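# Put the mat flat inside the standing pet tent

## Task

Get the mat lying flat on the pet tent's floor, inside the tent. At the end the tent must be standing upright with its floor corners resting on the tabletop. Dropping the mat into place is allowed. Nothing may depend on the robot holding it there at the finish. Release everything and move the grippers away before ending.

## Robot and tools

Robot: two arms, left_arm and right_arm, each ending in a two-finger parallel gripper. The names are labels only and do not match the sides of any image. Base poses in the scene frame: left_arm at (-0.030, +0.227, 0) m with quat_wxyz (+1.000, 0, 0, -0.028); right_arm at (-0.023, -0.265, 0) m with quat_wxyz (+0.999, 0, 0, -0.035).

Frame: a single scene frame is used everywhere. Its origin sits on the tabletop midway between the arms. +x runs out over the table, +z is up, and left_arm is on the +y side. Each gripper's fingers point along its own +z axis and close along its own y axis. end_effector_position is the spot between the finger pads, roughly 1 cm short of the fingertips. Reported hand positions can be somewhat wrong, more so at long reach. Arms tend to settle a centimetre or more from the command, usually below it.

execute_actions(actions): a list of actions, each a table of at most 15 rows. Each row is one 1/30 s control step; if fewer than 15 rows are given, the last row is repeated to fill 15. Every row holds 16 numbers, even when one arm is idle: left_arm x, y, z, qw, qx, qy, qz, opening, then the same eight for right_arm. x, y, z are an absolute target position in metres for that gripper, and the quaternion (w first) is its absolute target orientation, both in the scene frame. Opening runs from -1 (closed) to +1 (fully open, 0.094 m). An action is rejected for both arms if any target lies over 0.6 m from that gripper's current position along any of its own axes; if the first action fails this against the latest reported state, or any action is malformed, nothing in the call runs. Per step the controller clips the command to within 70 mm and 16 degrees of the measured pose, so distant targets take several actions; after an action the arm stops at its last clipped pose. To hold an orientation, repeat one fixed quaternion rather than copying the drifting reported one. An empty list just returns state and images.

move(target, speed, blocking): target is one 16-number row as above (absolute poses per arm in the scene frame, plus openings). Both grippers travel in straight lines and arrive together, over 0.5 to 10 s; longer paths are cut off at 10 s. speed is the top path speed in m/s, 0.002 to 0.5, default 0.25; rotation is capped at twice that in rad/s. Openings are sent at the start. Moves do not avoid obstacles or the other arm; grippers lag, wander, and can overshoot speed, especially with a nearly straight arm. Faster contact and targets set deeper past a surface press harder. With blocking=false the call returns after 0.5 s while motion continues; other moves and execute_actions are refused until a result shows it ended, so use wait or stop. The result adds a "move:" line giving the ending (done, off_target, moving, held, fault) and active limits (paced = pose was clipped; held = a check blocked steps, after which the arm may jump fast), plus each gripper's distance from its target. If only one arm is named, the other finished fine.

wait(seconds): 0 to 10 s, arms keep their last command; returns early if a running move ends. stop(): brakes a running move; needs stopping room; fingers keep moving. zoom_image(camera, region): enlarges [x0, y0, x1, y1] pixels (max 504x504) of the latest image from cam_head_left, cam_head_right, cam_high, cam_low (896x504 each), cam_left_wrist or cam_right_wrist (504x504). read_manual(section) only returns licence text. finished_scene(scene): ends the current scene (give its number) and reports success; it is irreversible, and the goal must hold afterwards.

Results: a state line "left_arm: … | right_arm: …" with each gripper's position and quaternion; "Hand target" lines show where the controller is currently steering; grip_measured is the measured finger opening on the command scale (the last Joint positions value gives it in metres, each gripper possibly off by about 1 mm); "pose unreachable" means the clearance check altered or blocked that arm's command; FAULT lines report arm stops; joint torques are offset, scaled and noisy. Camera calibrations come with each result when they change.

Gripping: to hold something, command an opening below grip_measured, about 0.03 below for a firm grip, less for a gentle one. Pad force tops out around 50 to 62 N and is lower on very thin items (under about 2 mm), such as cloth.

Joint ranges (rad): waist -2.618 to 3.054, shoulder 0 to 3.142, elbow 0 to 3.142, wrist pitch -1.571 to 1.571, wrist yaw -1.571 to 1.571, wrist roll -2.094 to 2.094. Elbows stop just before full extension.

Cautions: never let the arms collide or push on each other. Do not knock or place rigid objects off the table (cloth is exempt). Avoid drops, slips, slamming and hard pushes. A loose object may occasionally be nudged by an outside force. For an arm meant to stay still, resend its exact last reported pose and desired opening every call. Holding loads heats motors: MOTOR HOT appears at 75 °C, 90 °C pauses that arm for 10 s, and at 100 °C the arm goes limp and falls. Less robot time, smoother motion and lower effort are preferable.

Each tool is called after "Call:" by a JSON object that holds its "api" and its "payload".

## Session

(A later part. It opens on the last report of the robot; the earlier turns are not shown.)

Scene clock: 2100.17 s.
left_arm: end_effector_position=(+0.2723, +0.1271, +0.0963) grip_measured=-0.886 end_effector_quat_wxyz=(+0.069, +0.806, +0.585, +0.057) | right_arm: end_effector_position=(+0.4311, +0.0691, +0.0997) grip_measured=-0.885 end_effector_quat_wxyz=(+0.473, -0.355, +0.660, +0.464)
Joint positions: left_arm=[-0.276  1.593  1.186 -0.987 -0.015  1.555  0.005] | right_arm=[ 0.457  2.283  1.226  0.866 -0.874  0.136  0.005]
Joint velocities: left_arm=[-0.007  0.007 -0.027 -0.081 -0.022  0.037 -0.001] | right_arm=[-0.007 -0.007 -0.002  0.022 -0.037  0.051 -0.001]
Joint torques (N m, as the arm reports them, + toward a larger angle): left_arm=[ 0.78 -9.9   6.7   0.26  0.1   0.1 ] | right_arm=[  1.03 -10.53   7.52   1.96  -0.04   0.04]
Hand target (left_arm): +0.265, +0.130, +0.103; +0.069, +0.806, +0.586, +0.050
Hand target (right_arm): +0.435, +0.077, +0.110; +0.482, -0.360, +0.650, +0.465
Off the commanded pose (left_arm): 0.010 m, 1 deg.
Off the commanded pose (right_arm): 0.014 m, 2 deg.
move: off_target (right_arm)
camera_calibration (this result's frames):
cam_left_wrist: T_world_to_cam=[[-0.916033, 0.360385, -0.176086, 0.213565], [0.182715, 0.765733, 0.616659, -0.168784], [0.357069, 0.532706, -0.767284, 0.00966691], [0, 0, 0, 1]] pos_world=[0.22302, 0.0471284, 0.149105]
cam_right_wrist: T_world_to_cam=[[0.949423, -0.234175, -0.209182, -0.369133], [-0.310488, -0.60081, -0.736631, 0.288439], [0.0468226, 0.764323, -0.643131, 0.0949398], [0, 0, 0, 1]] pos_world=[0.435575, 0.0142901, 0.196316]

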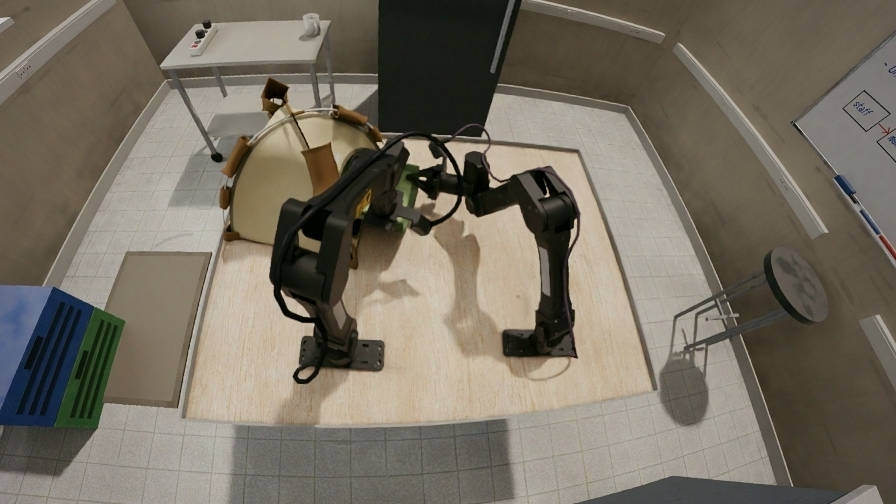

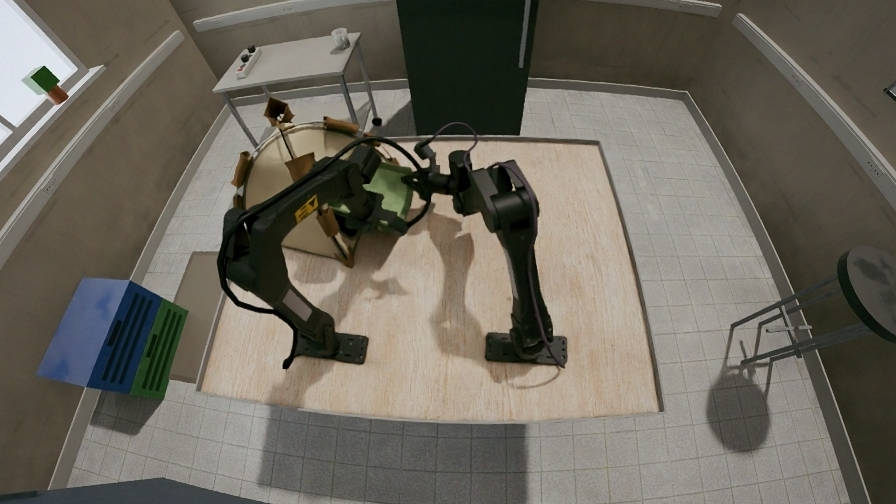

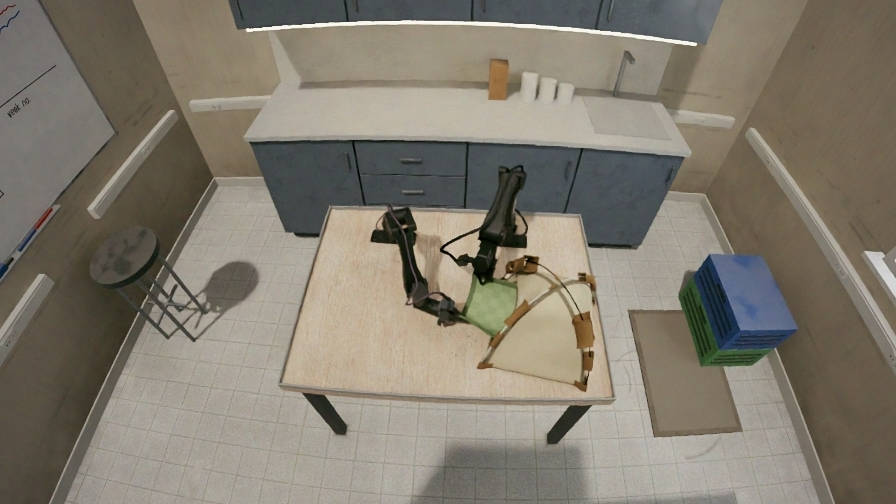

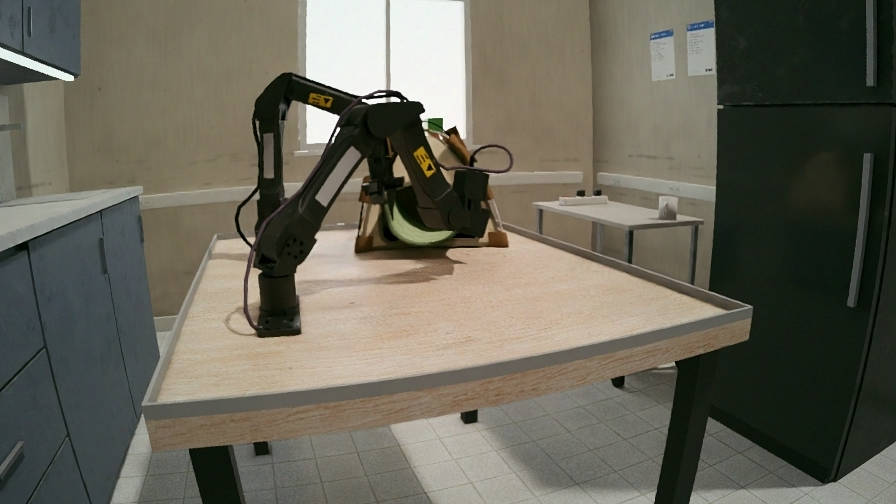

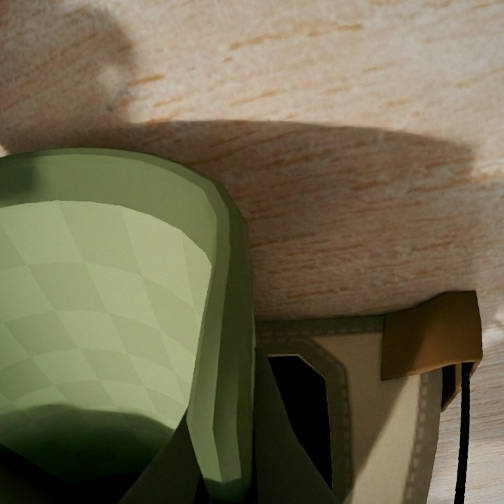

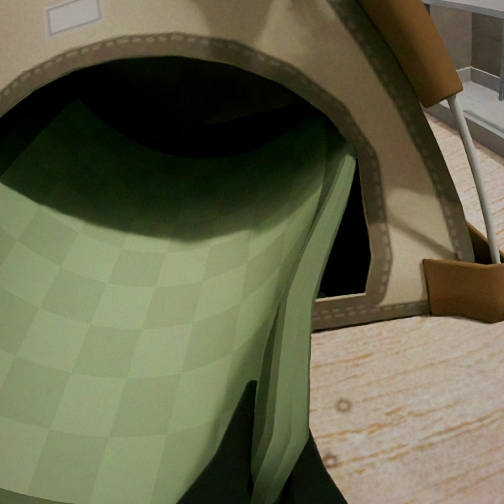

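Call:
{"api": "move", "payload": {"target": [0.290,0.098,0.103,0.0673,0.7687,0.6337,0.0555,-0.915, 0.456,0.070,0.108,0.4648,-0.4155,0.6161,0.4813,-0.915], "speed": 0.05}}

Scene clock: 2124.30 s.
left_arm: end_effector_position=(+0.2914, +0.1003, +0.1028) grip_measured=-0.886 end_effector_quat_wxyz=(+0.079, +0.769, +0.632, +0.060) | right_arm: end_effector_position=(+0.4489, +0.0727, +0.0985) grip_measured=-0.885 end_effector_quat_wxyz=(+0.456, -0.407, +0.626, +0.484)
Joint positions: left_arm=[-0.34   1.675  1.297 -0.998 -0.031  1.372  0.005] | right_arm=[ 0.423  2.38   1.424  0.73  -1.028  0.043  0.005]
Joint velocities: left_arm=[-0.002  0.002 -0.002  0.037 -0.022 -0.007 -0.001] | right_arm=[-0.017 -0.012  0.007 -0.037 -0.051 -0.051 -0.001]
Joint torques (N m, as the arm reports them, + toward a larger angle): left_arm=[-0.81 -7.13  8.99  0.38 -0.05 -0.07] | right_arm=[ -0.95 -11.28   7.51   1.77  -0.28  -0.1 ]
Hand target (left_arm): +0.291, +0.098, +0.103; +0.068, +0.769, +0.633, +0.056
Hand target (right_arm): +0.456, +0.070, +0.108; +0.466, -0.415, +0.616, +0.481
Off the commanded pose (left_arm): 0.003 m, 1 deg.
Off the commanded pose (right_arm): 0.012 m, 2 deg.
move: off_target (right_arm)
camera_calibration (this result's frames):
cam_left_wrist: T_world_to_cam=[[-0.949318, 0.245612, -0.196139, 0.265133], [0.081969, 0.795874, 0.599888, -0.127702], [0.303441, 0.553407, -0.77567, 0.0365451], [0, 0, 0, 1]] pos_world=[0.251073, 0.0162906, 0.156957]
cam_right_wrist: T_world_to_cam=[[0.97976, -0.112028, -0.16589, -0.412213], [-0.198926, -0.637301, -0.744497, 0.248545], [-0.022317, 0.762428, -0.646688, 0.122043], [0, 0, 0, 1]] pos_world=[0.456036, 0.0191696, 0.195583]

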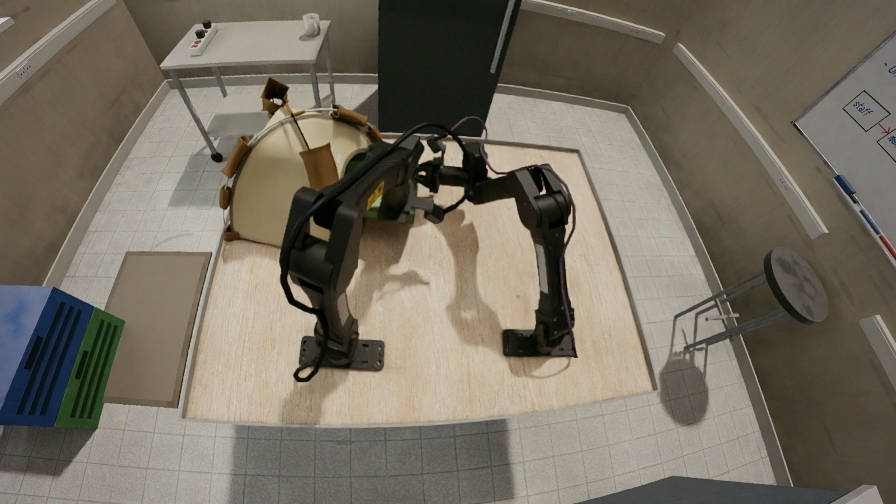

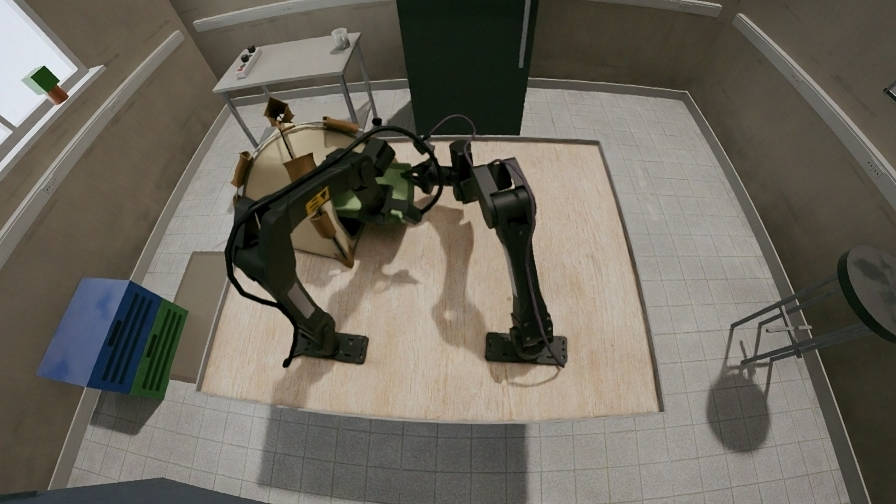

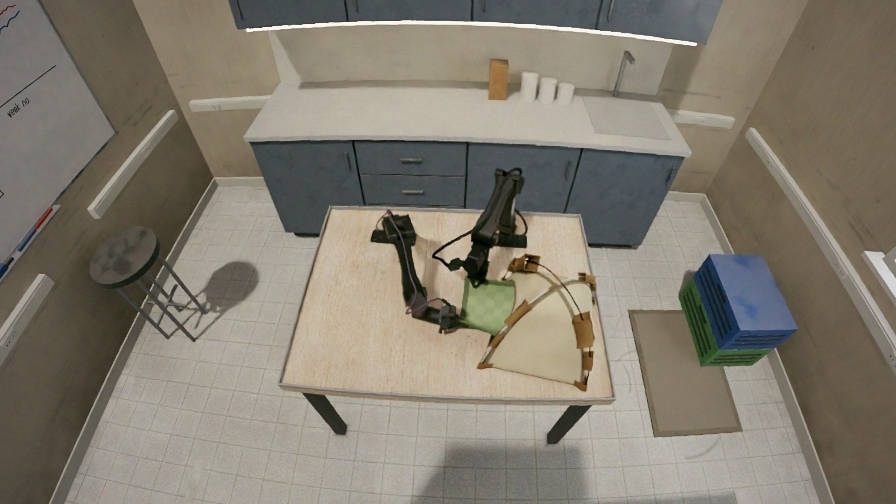

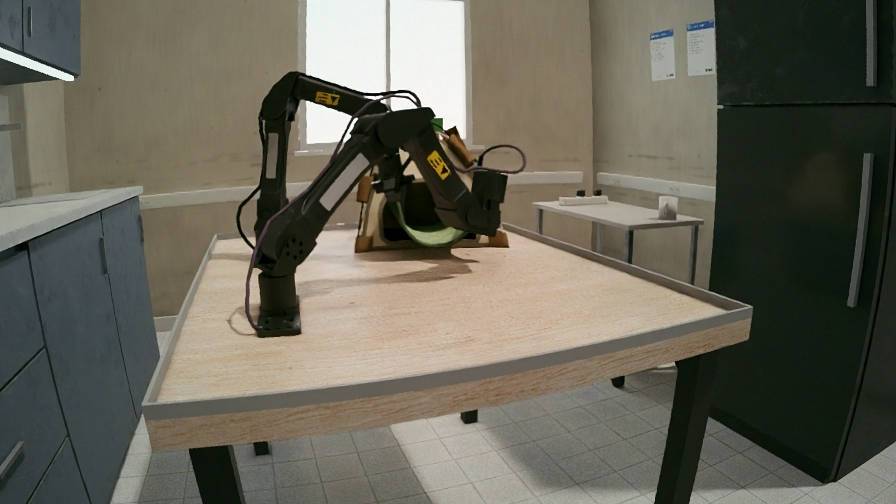

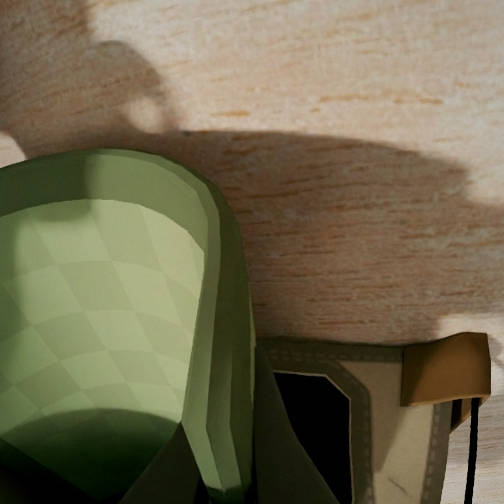

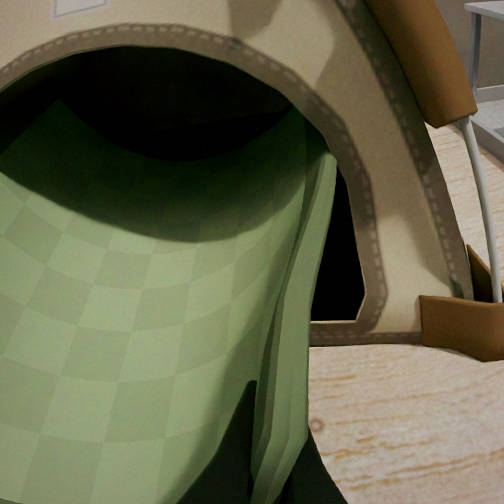

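Call:
{"api": "move", "payload": {"target": [0.296,0.150,0.100,0.0673,0.7687,0.6337,0.0555,-0.915, 0.462,0.127,0.105,0.4648,-0.4155,0.6161,0.4813,-0.915], "speed": 0.04}}

Scene clock: 2129.23 s.
left_arm: end_effector_position=(+0.3054, +0.1456, +0.1027) grip_measured=-0.886 end_effector_quat_wxyz=(+0.073, +0.768, +0.634, +0.064) | right_arm: end_effector_position=(+0.4594, +0.1188, +0.0945) grip_measured=-0.885 end_effector_quat_wxyz=(+0.459, -0.410, +0.625, +0.480)
Joint positions: left_arm=[-0.194  1.675  1.297 -0.999 -0.016  1.513  0.005] | right_arm=[ 0.503  2.473  1.582  0.688 -0.946  0.061  0.005]
Joint velocities: left_arm=[-0.027  0.017 -0.027 -0.022  0.066  0.022  0.001] | right_arm=[-0.002  0.017  0.017 -0.051  0.022 -0.081 -0.001]
Joint torques (N m, as the arm reports them, + toward a larger angle): left_arm=[  0.72 -10.32   3.9    0.55   0.03   0.06] | right_arm=[  0.93 -12.09   7.94   1.84  -0.11   0.06]
Hand target (left_arm): +0.295, +0.150, +0.100; +0.066, +0.769, +0.634, +0.055
Hand target (right_arm): +0.461, +0.127, +0.105; +0.465, -0.415, +0.616, +0.482
Off the commanded pose (left_arm): 0.011 m, 1 deg.
Off the commanded pose (right_arm): 0.014 m, 1 deg.
move: off_target (left_arm, right_arm)
camera_calibration (this result's frames):
cam_left_wrist: T_world_to_cam=[[-0.950543, 0.243669, -0.192598, 0.26764], [0.0784834, 0.788408, 0.610126, -0.163734], [0.300514, 0.564835, -0.76854, 0.00561341], [0, 0, 0, 1]] pos_world=[0.265567, 0.0607033, 0.155759]
cam_right_wrist: T_world_to_cam=[[0.981489, -0.114295, -0.153677, -0.419632], [-0.191067, -0.639533, -0.744642, 0.273726], [-0.0131723, 0.76022, -0.649532, 0.0809439], [0, 0, 0, 1]] pos_world=[0.46523, 0.0655598, 0.191916]

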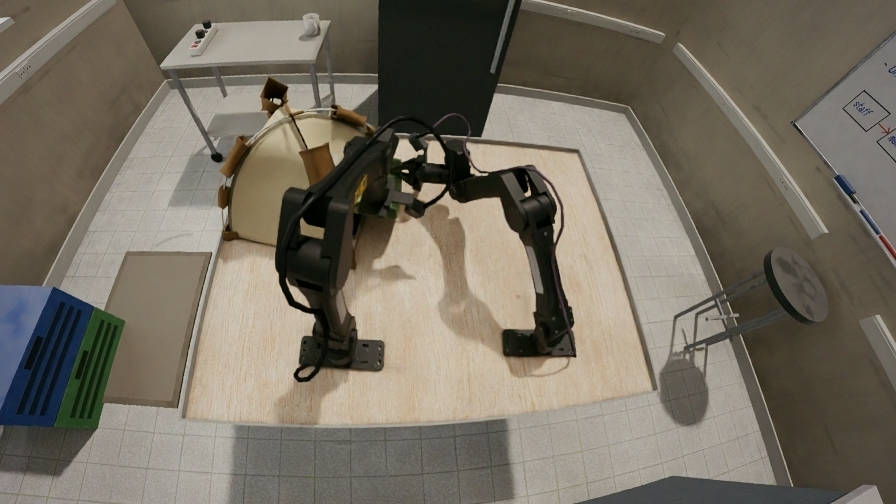

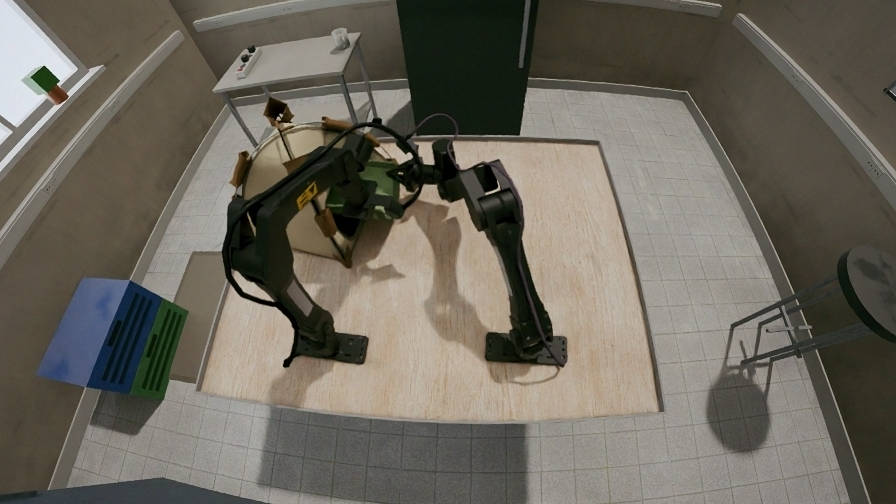

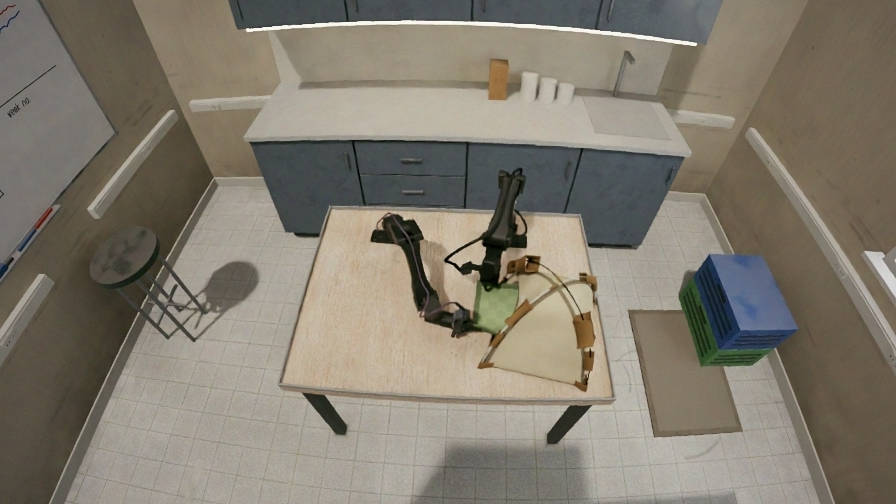

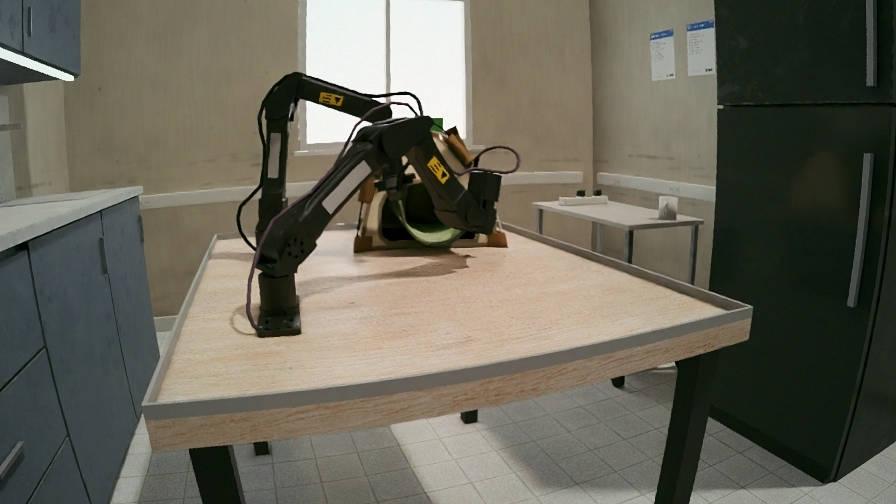

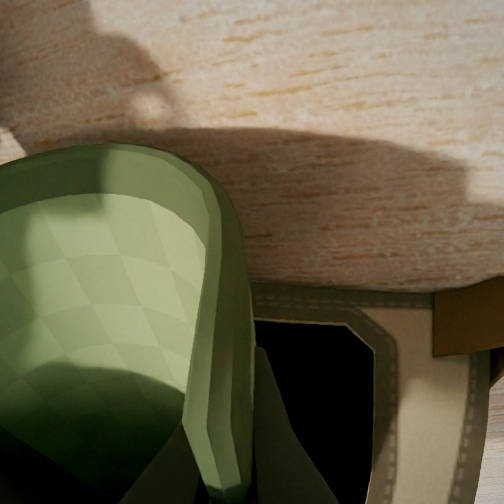

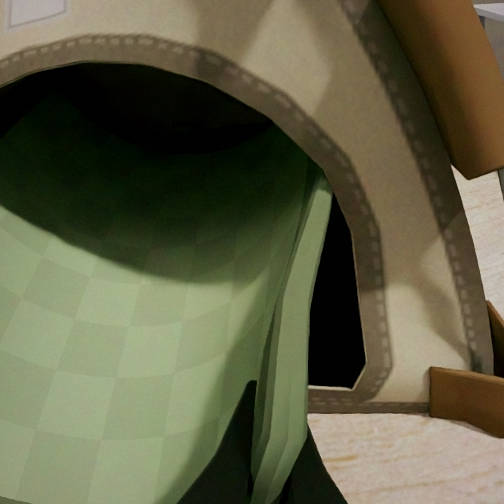

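Call:
{"api": "move", "payload": {"target": [0.301,0.184,0.097,-0.0135,0.7715,0.6360,-0.0111,-0.915, 0.469,0.161,0.106,0.4648,-0.4155,0.6161,0.4813,-0.915], "speed": 0.05}}

Scene clock: 2144.60 s.
left_arm: end_effector_position=(+0.3026, +0.1826, +0.0972) grip_measured=-0.886 end_effector_quat_wxyz=(-0.006, +0.772, +0.635, +0.004) | right_arm: end_effector_position=(+0.4664, +0.1525, +0.0934) grip_measured=-0.885 end_effector_quat_wxyz=(+0.456, -0.411, +0.626, +0.481)
Joint positions: left_arm=[-0.088  1.824  1.47  -1.221 -0.014  1.621  0.005] | right_arm=[ 0.556  2.546  1.728  0.622 -0.898  0.077  0.005]
Joint velocities: left_arm=[ 0.012  0.012 -0.007 -0.007  0.007 -0.081 -0.001] | right_arm=[-0.007 -0.012  0.002 -0.022  0.037  0.066 -0.   ]
Joint torques (N m, as the arm reports them, + toward a larger angle): left_arm=[ 0.71 -8.2   8.47 -0.1   0.08  0.11] | right_arm=[  0.86 -12.99   8.34   1.88  -0.06   0.04]
Hand target (left_arm): +0.300, +0.184, +0.097; -0.014, +0.773, +0.635, -0.011
Hand target (right_arm): +0.468, +0.161, +0.106; +0.465, -0.415, +0.616, +0.481
Off the commanded pose (left_arm): 0.002 m, 2 deg.
Off the commanded pose (right_arm): 0.015 m, 2 deg.
move: off_target (right_arm)
camera_calibration (this result's frames):
cam_left_wrist: T_world_to_cam=[[-0.968097, 0.25051, 0.00569686, 0.23968], [0.200019, 0.758883, 0.619749, -0.221669], [0.15093, 0.601117, -0.784779, 0.021575], [0, 0, 0, 1]] pos_world=[0.273115, 0.0952096, 0.152945]
cam_right_wrist: T_world_to_cam=[[0.98101, -0.11083, -0.159175, -0.422646], [-0.192913, -0.642646, -0.741479, 0.296838], [-0.0201147, 0.758105, -0.651822, 0.0583895], [0, 0, 0, 1]] pos_world=[0.473058, 0.0996543, 0.190884]

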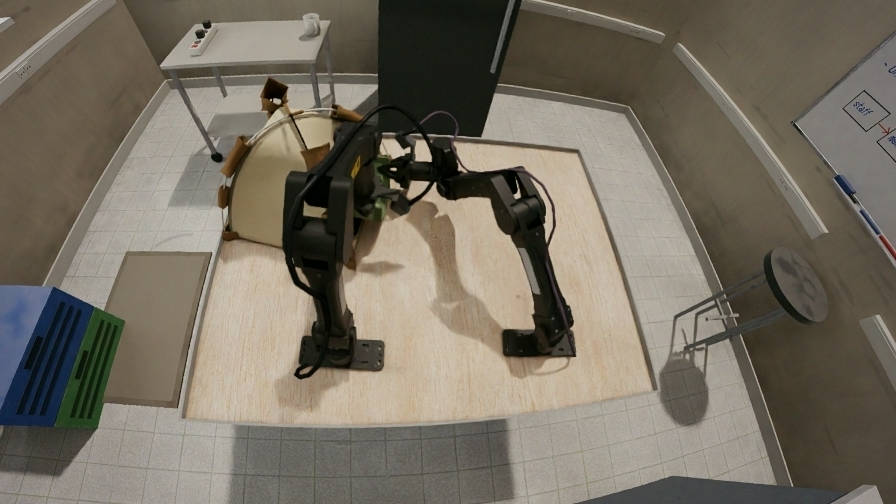

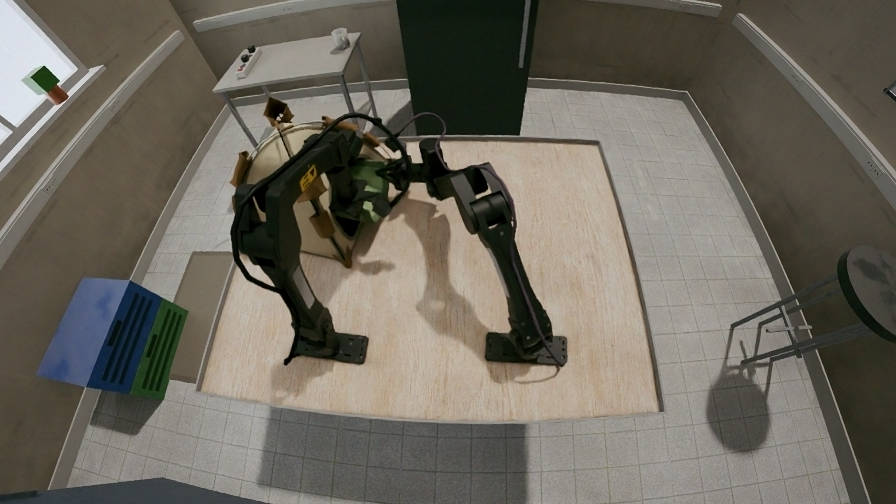

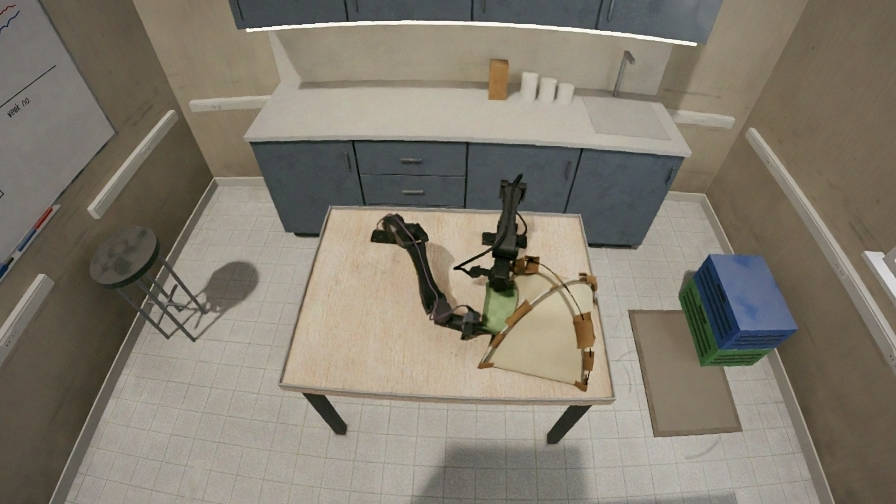

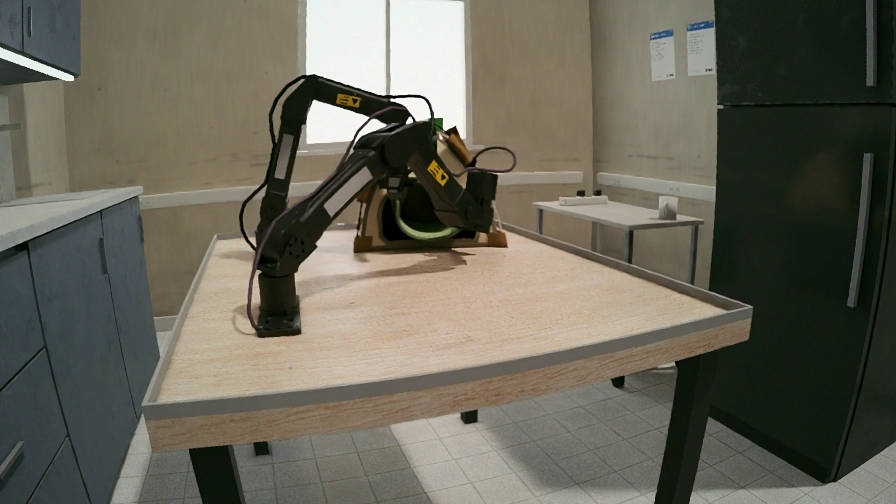

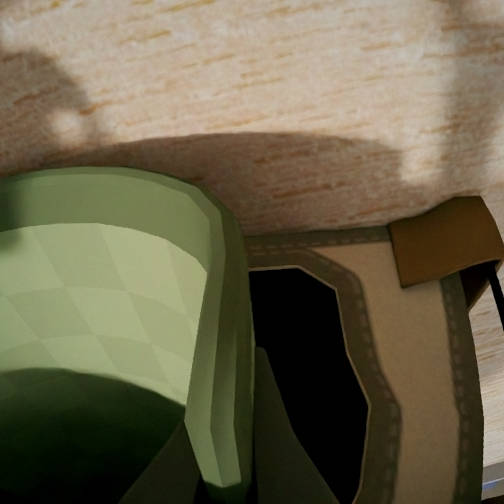

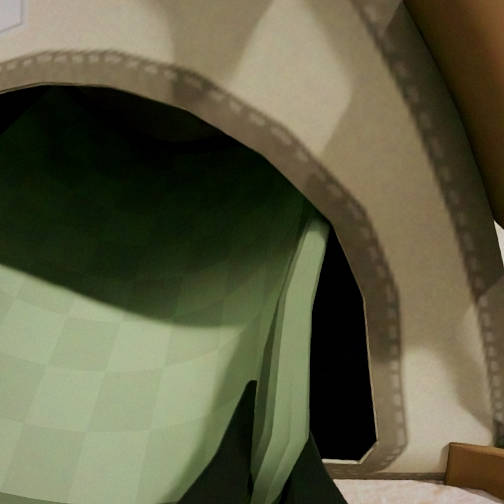

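Call:
{"api": "zoom_image", "payload": {"camera": "cam_high", "region": [450, 230, 590, 350]}}

Call:
{"api": "zoom_image", "payload": {"camera": "cam_head_right", "region": [280, 110, 460, 280]}}

Region (450, 230, 590, 350) of cam_high's 896x504 image, scaled by 3.600, with more detail than that image has; it fills the top 432 rows of this view, and the rest is white.

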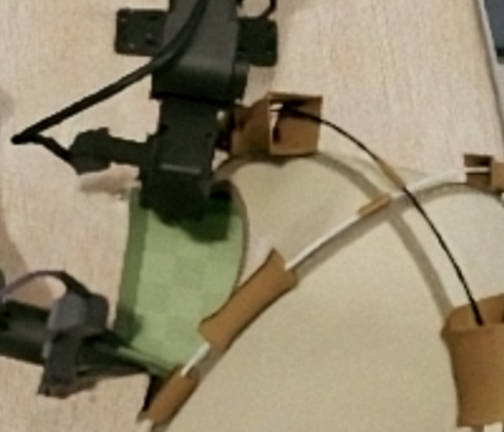

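Region (280, 110, 460, 280) of cam_head_right's 896x504 image, scaled by 2.800, with more detail than that image has.

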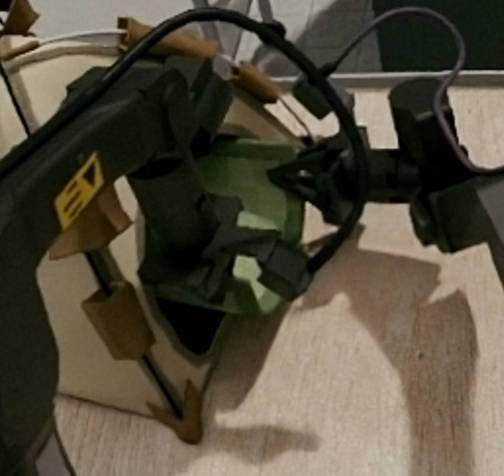

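Call:
{"api": "move", "payload": {"target": [0.299,0.172,0.092,-0.1913,0.7359,0.6066,0.2320,-0.8, 0.469,0.161,0.106,0.4648,-0.4155,0.6161,0.4813,-0.915], "speed": 0.15}}

Scene clock: 2170.47 s.
left_arm: end_effector_position=(+0.3055, +0.1697, +0.0998) grip_measured=-0.801 end_effector_quat_wxyz=(-0.166, +0.734, +0.614, +0.236) | right_arm: end_effector_position=(+0.4670, +0.1524, +0.0927) grip_measured=-0.885 end_effector_quat_wxyz=(+0.456, -0.410, +0.628, +0.480)
Joint positions: left_arm=[-0.405  1.909  1.47  -1.263 -0.573  1.249  0.009] | right_arm=[ 0.556  2.547  1.728  0.62  -0.894  0.077  0.005]
Joint velocities: left_arm=[-0.002  0.007  0.002 -0.066  0.022 -0.051 -0.   ] | right_arm=[ 0.017 -0.007 -0.007 -0.022  0.007 -0.11   0.001]
Joint torques (N m, as the arm reports them, + toward a larger angle): left_arm=[-0.61 -9.01  5.07 -0.2  -0.43 -0.03] | right_arm=[  0.82 -12.7    8.52   1.89  -0.09   0.05]
Hand target (left_arm): +0.300, +0.172, +0.094; -0.187, +0.736, +0.606, +0.235
Hand target (right_arm): +0.468, +0.161, +0.106; +0.465, -0.415, +0.616, +0.481
Off the commanded pose (left_arm): 0.010 m, 3 deg.
Off the commanded pose (right_arm): 0.016 m, 2 deg.
move: off_target (left_arm, right_arm)
camera_calibration (this result's frames):
cam_left_wrist: T_world_to_cam=[[-0.97116, 0.238024, -0.0138576, 0.250662], [0.0643956, 0.317813, 0.945964, -0.130361], [0.229566, 0.91779, -0.323975, -0.0928019], [0, 0, 0, 1]] pos_world=[0.273132, 0.0669396, 0.0967249]
cam_right_wrist: T_world_to_cam=[[0.980255, -0.114811, -0.160995, -0.422222], [-0.196865, -0.643139, -0.740011, 0.298126], [-0.0185814, 0.757093, -0.653042, 0.0576401], [0, 0, 0, 1]] pos_world=[0.473647, 0.0996221, 0.190282]

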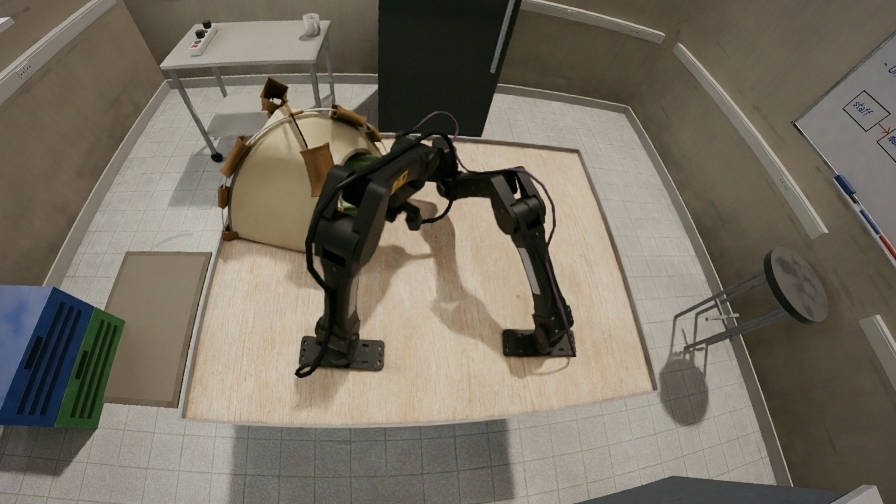

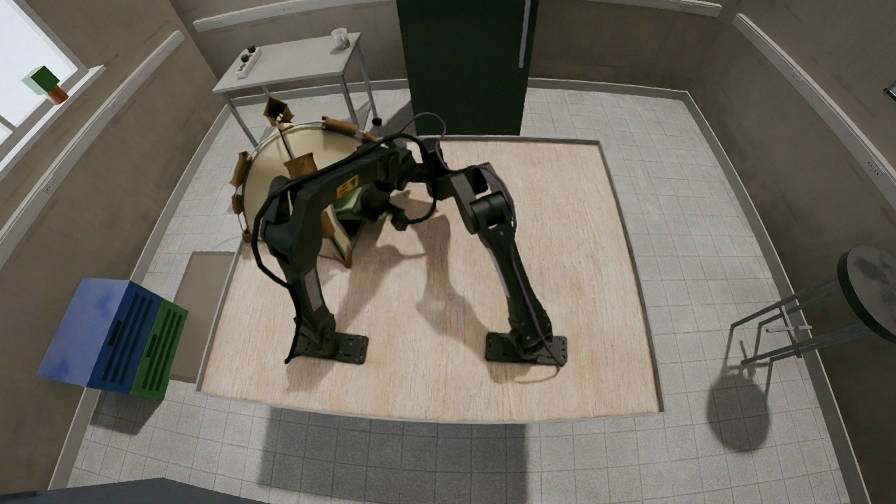

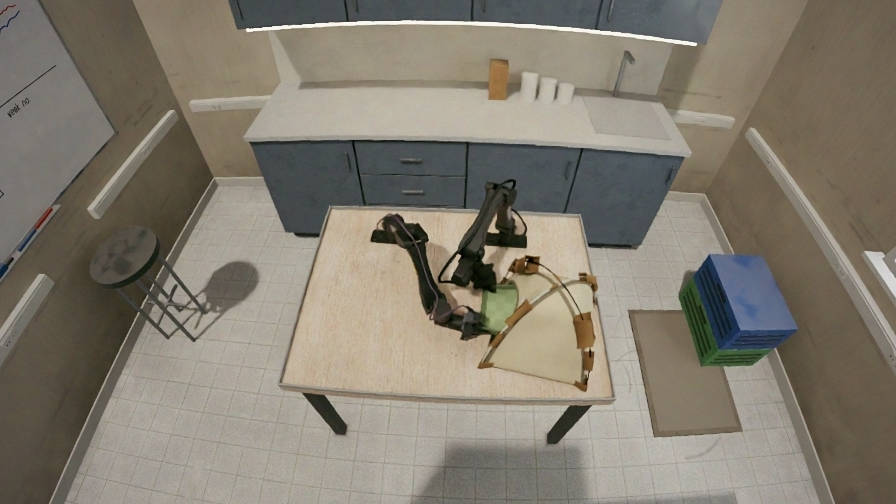

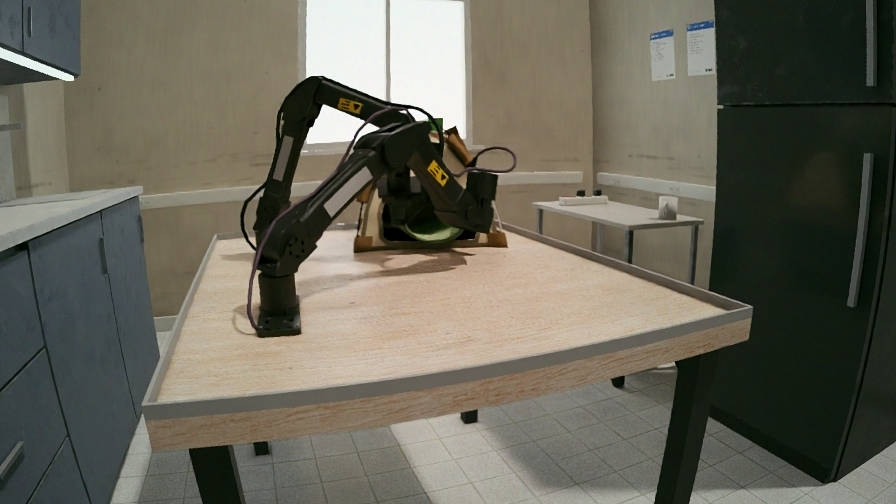

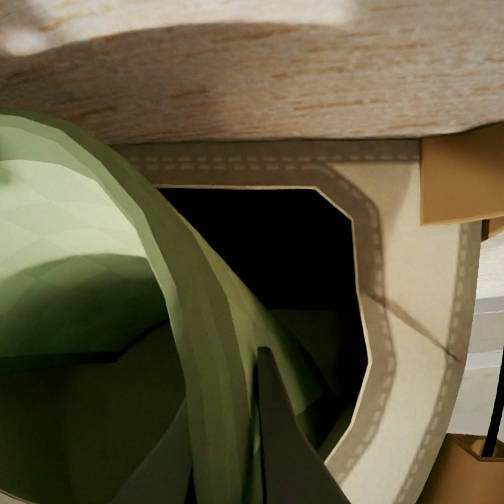

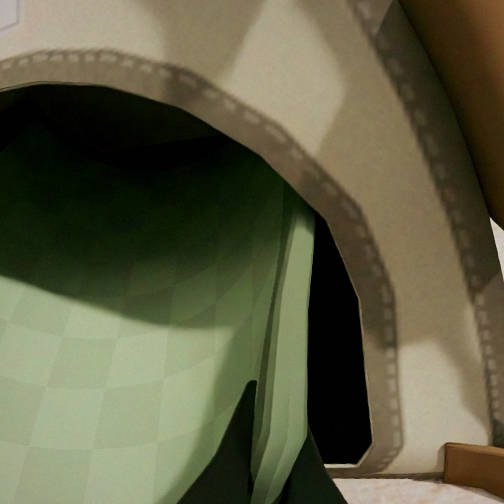

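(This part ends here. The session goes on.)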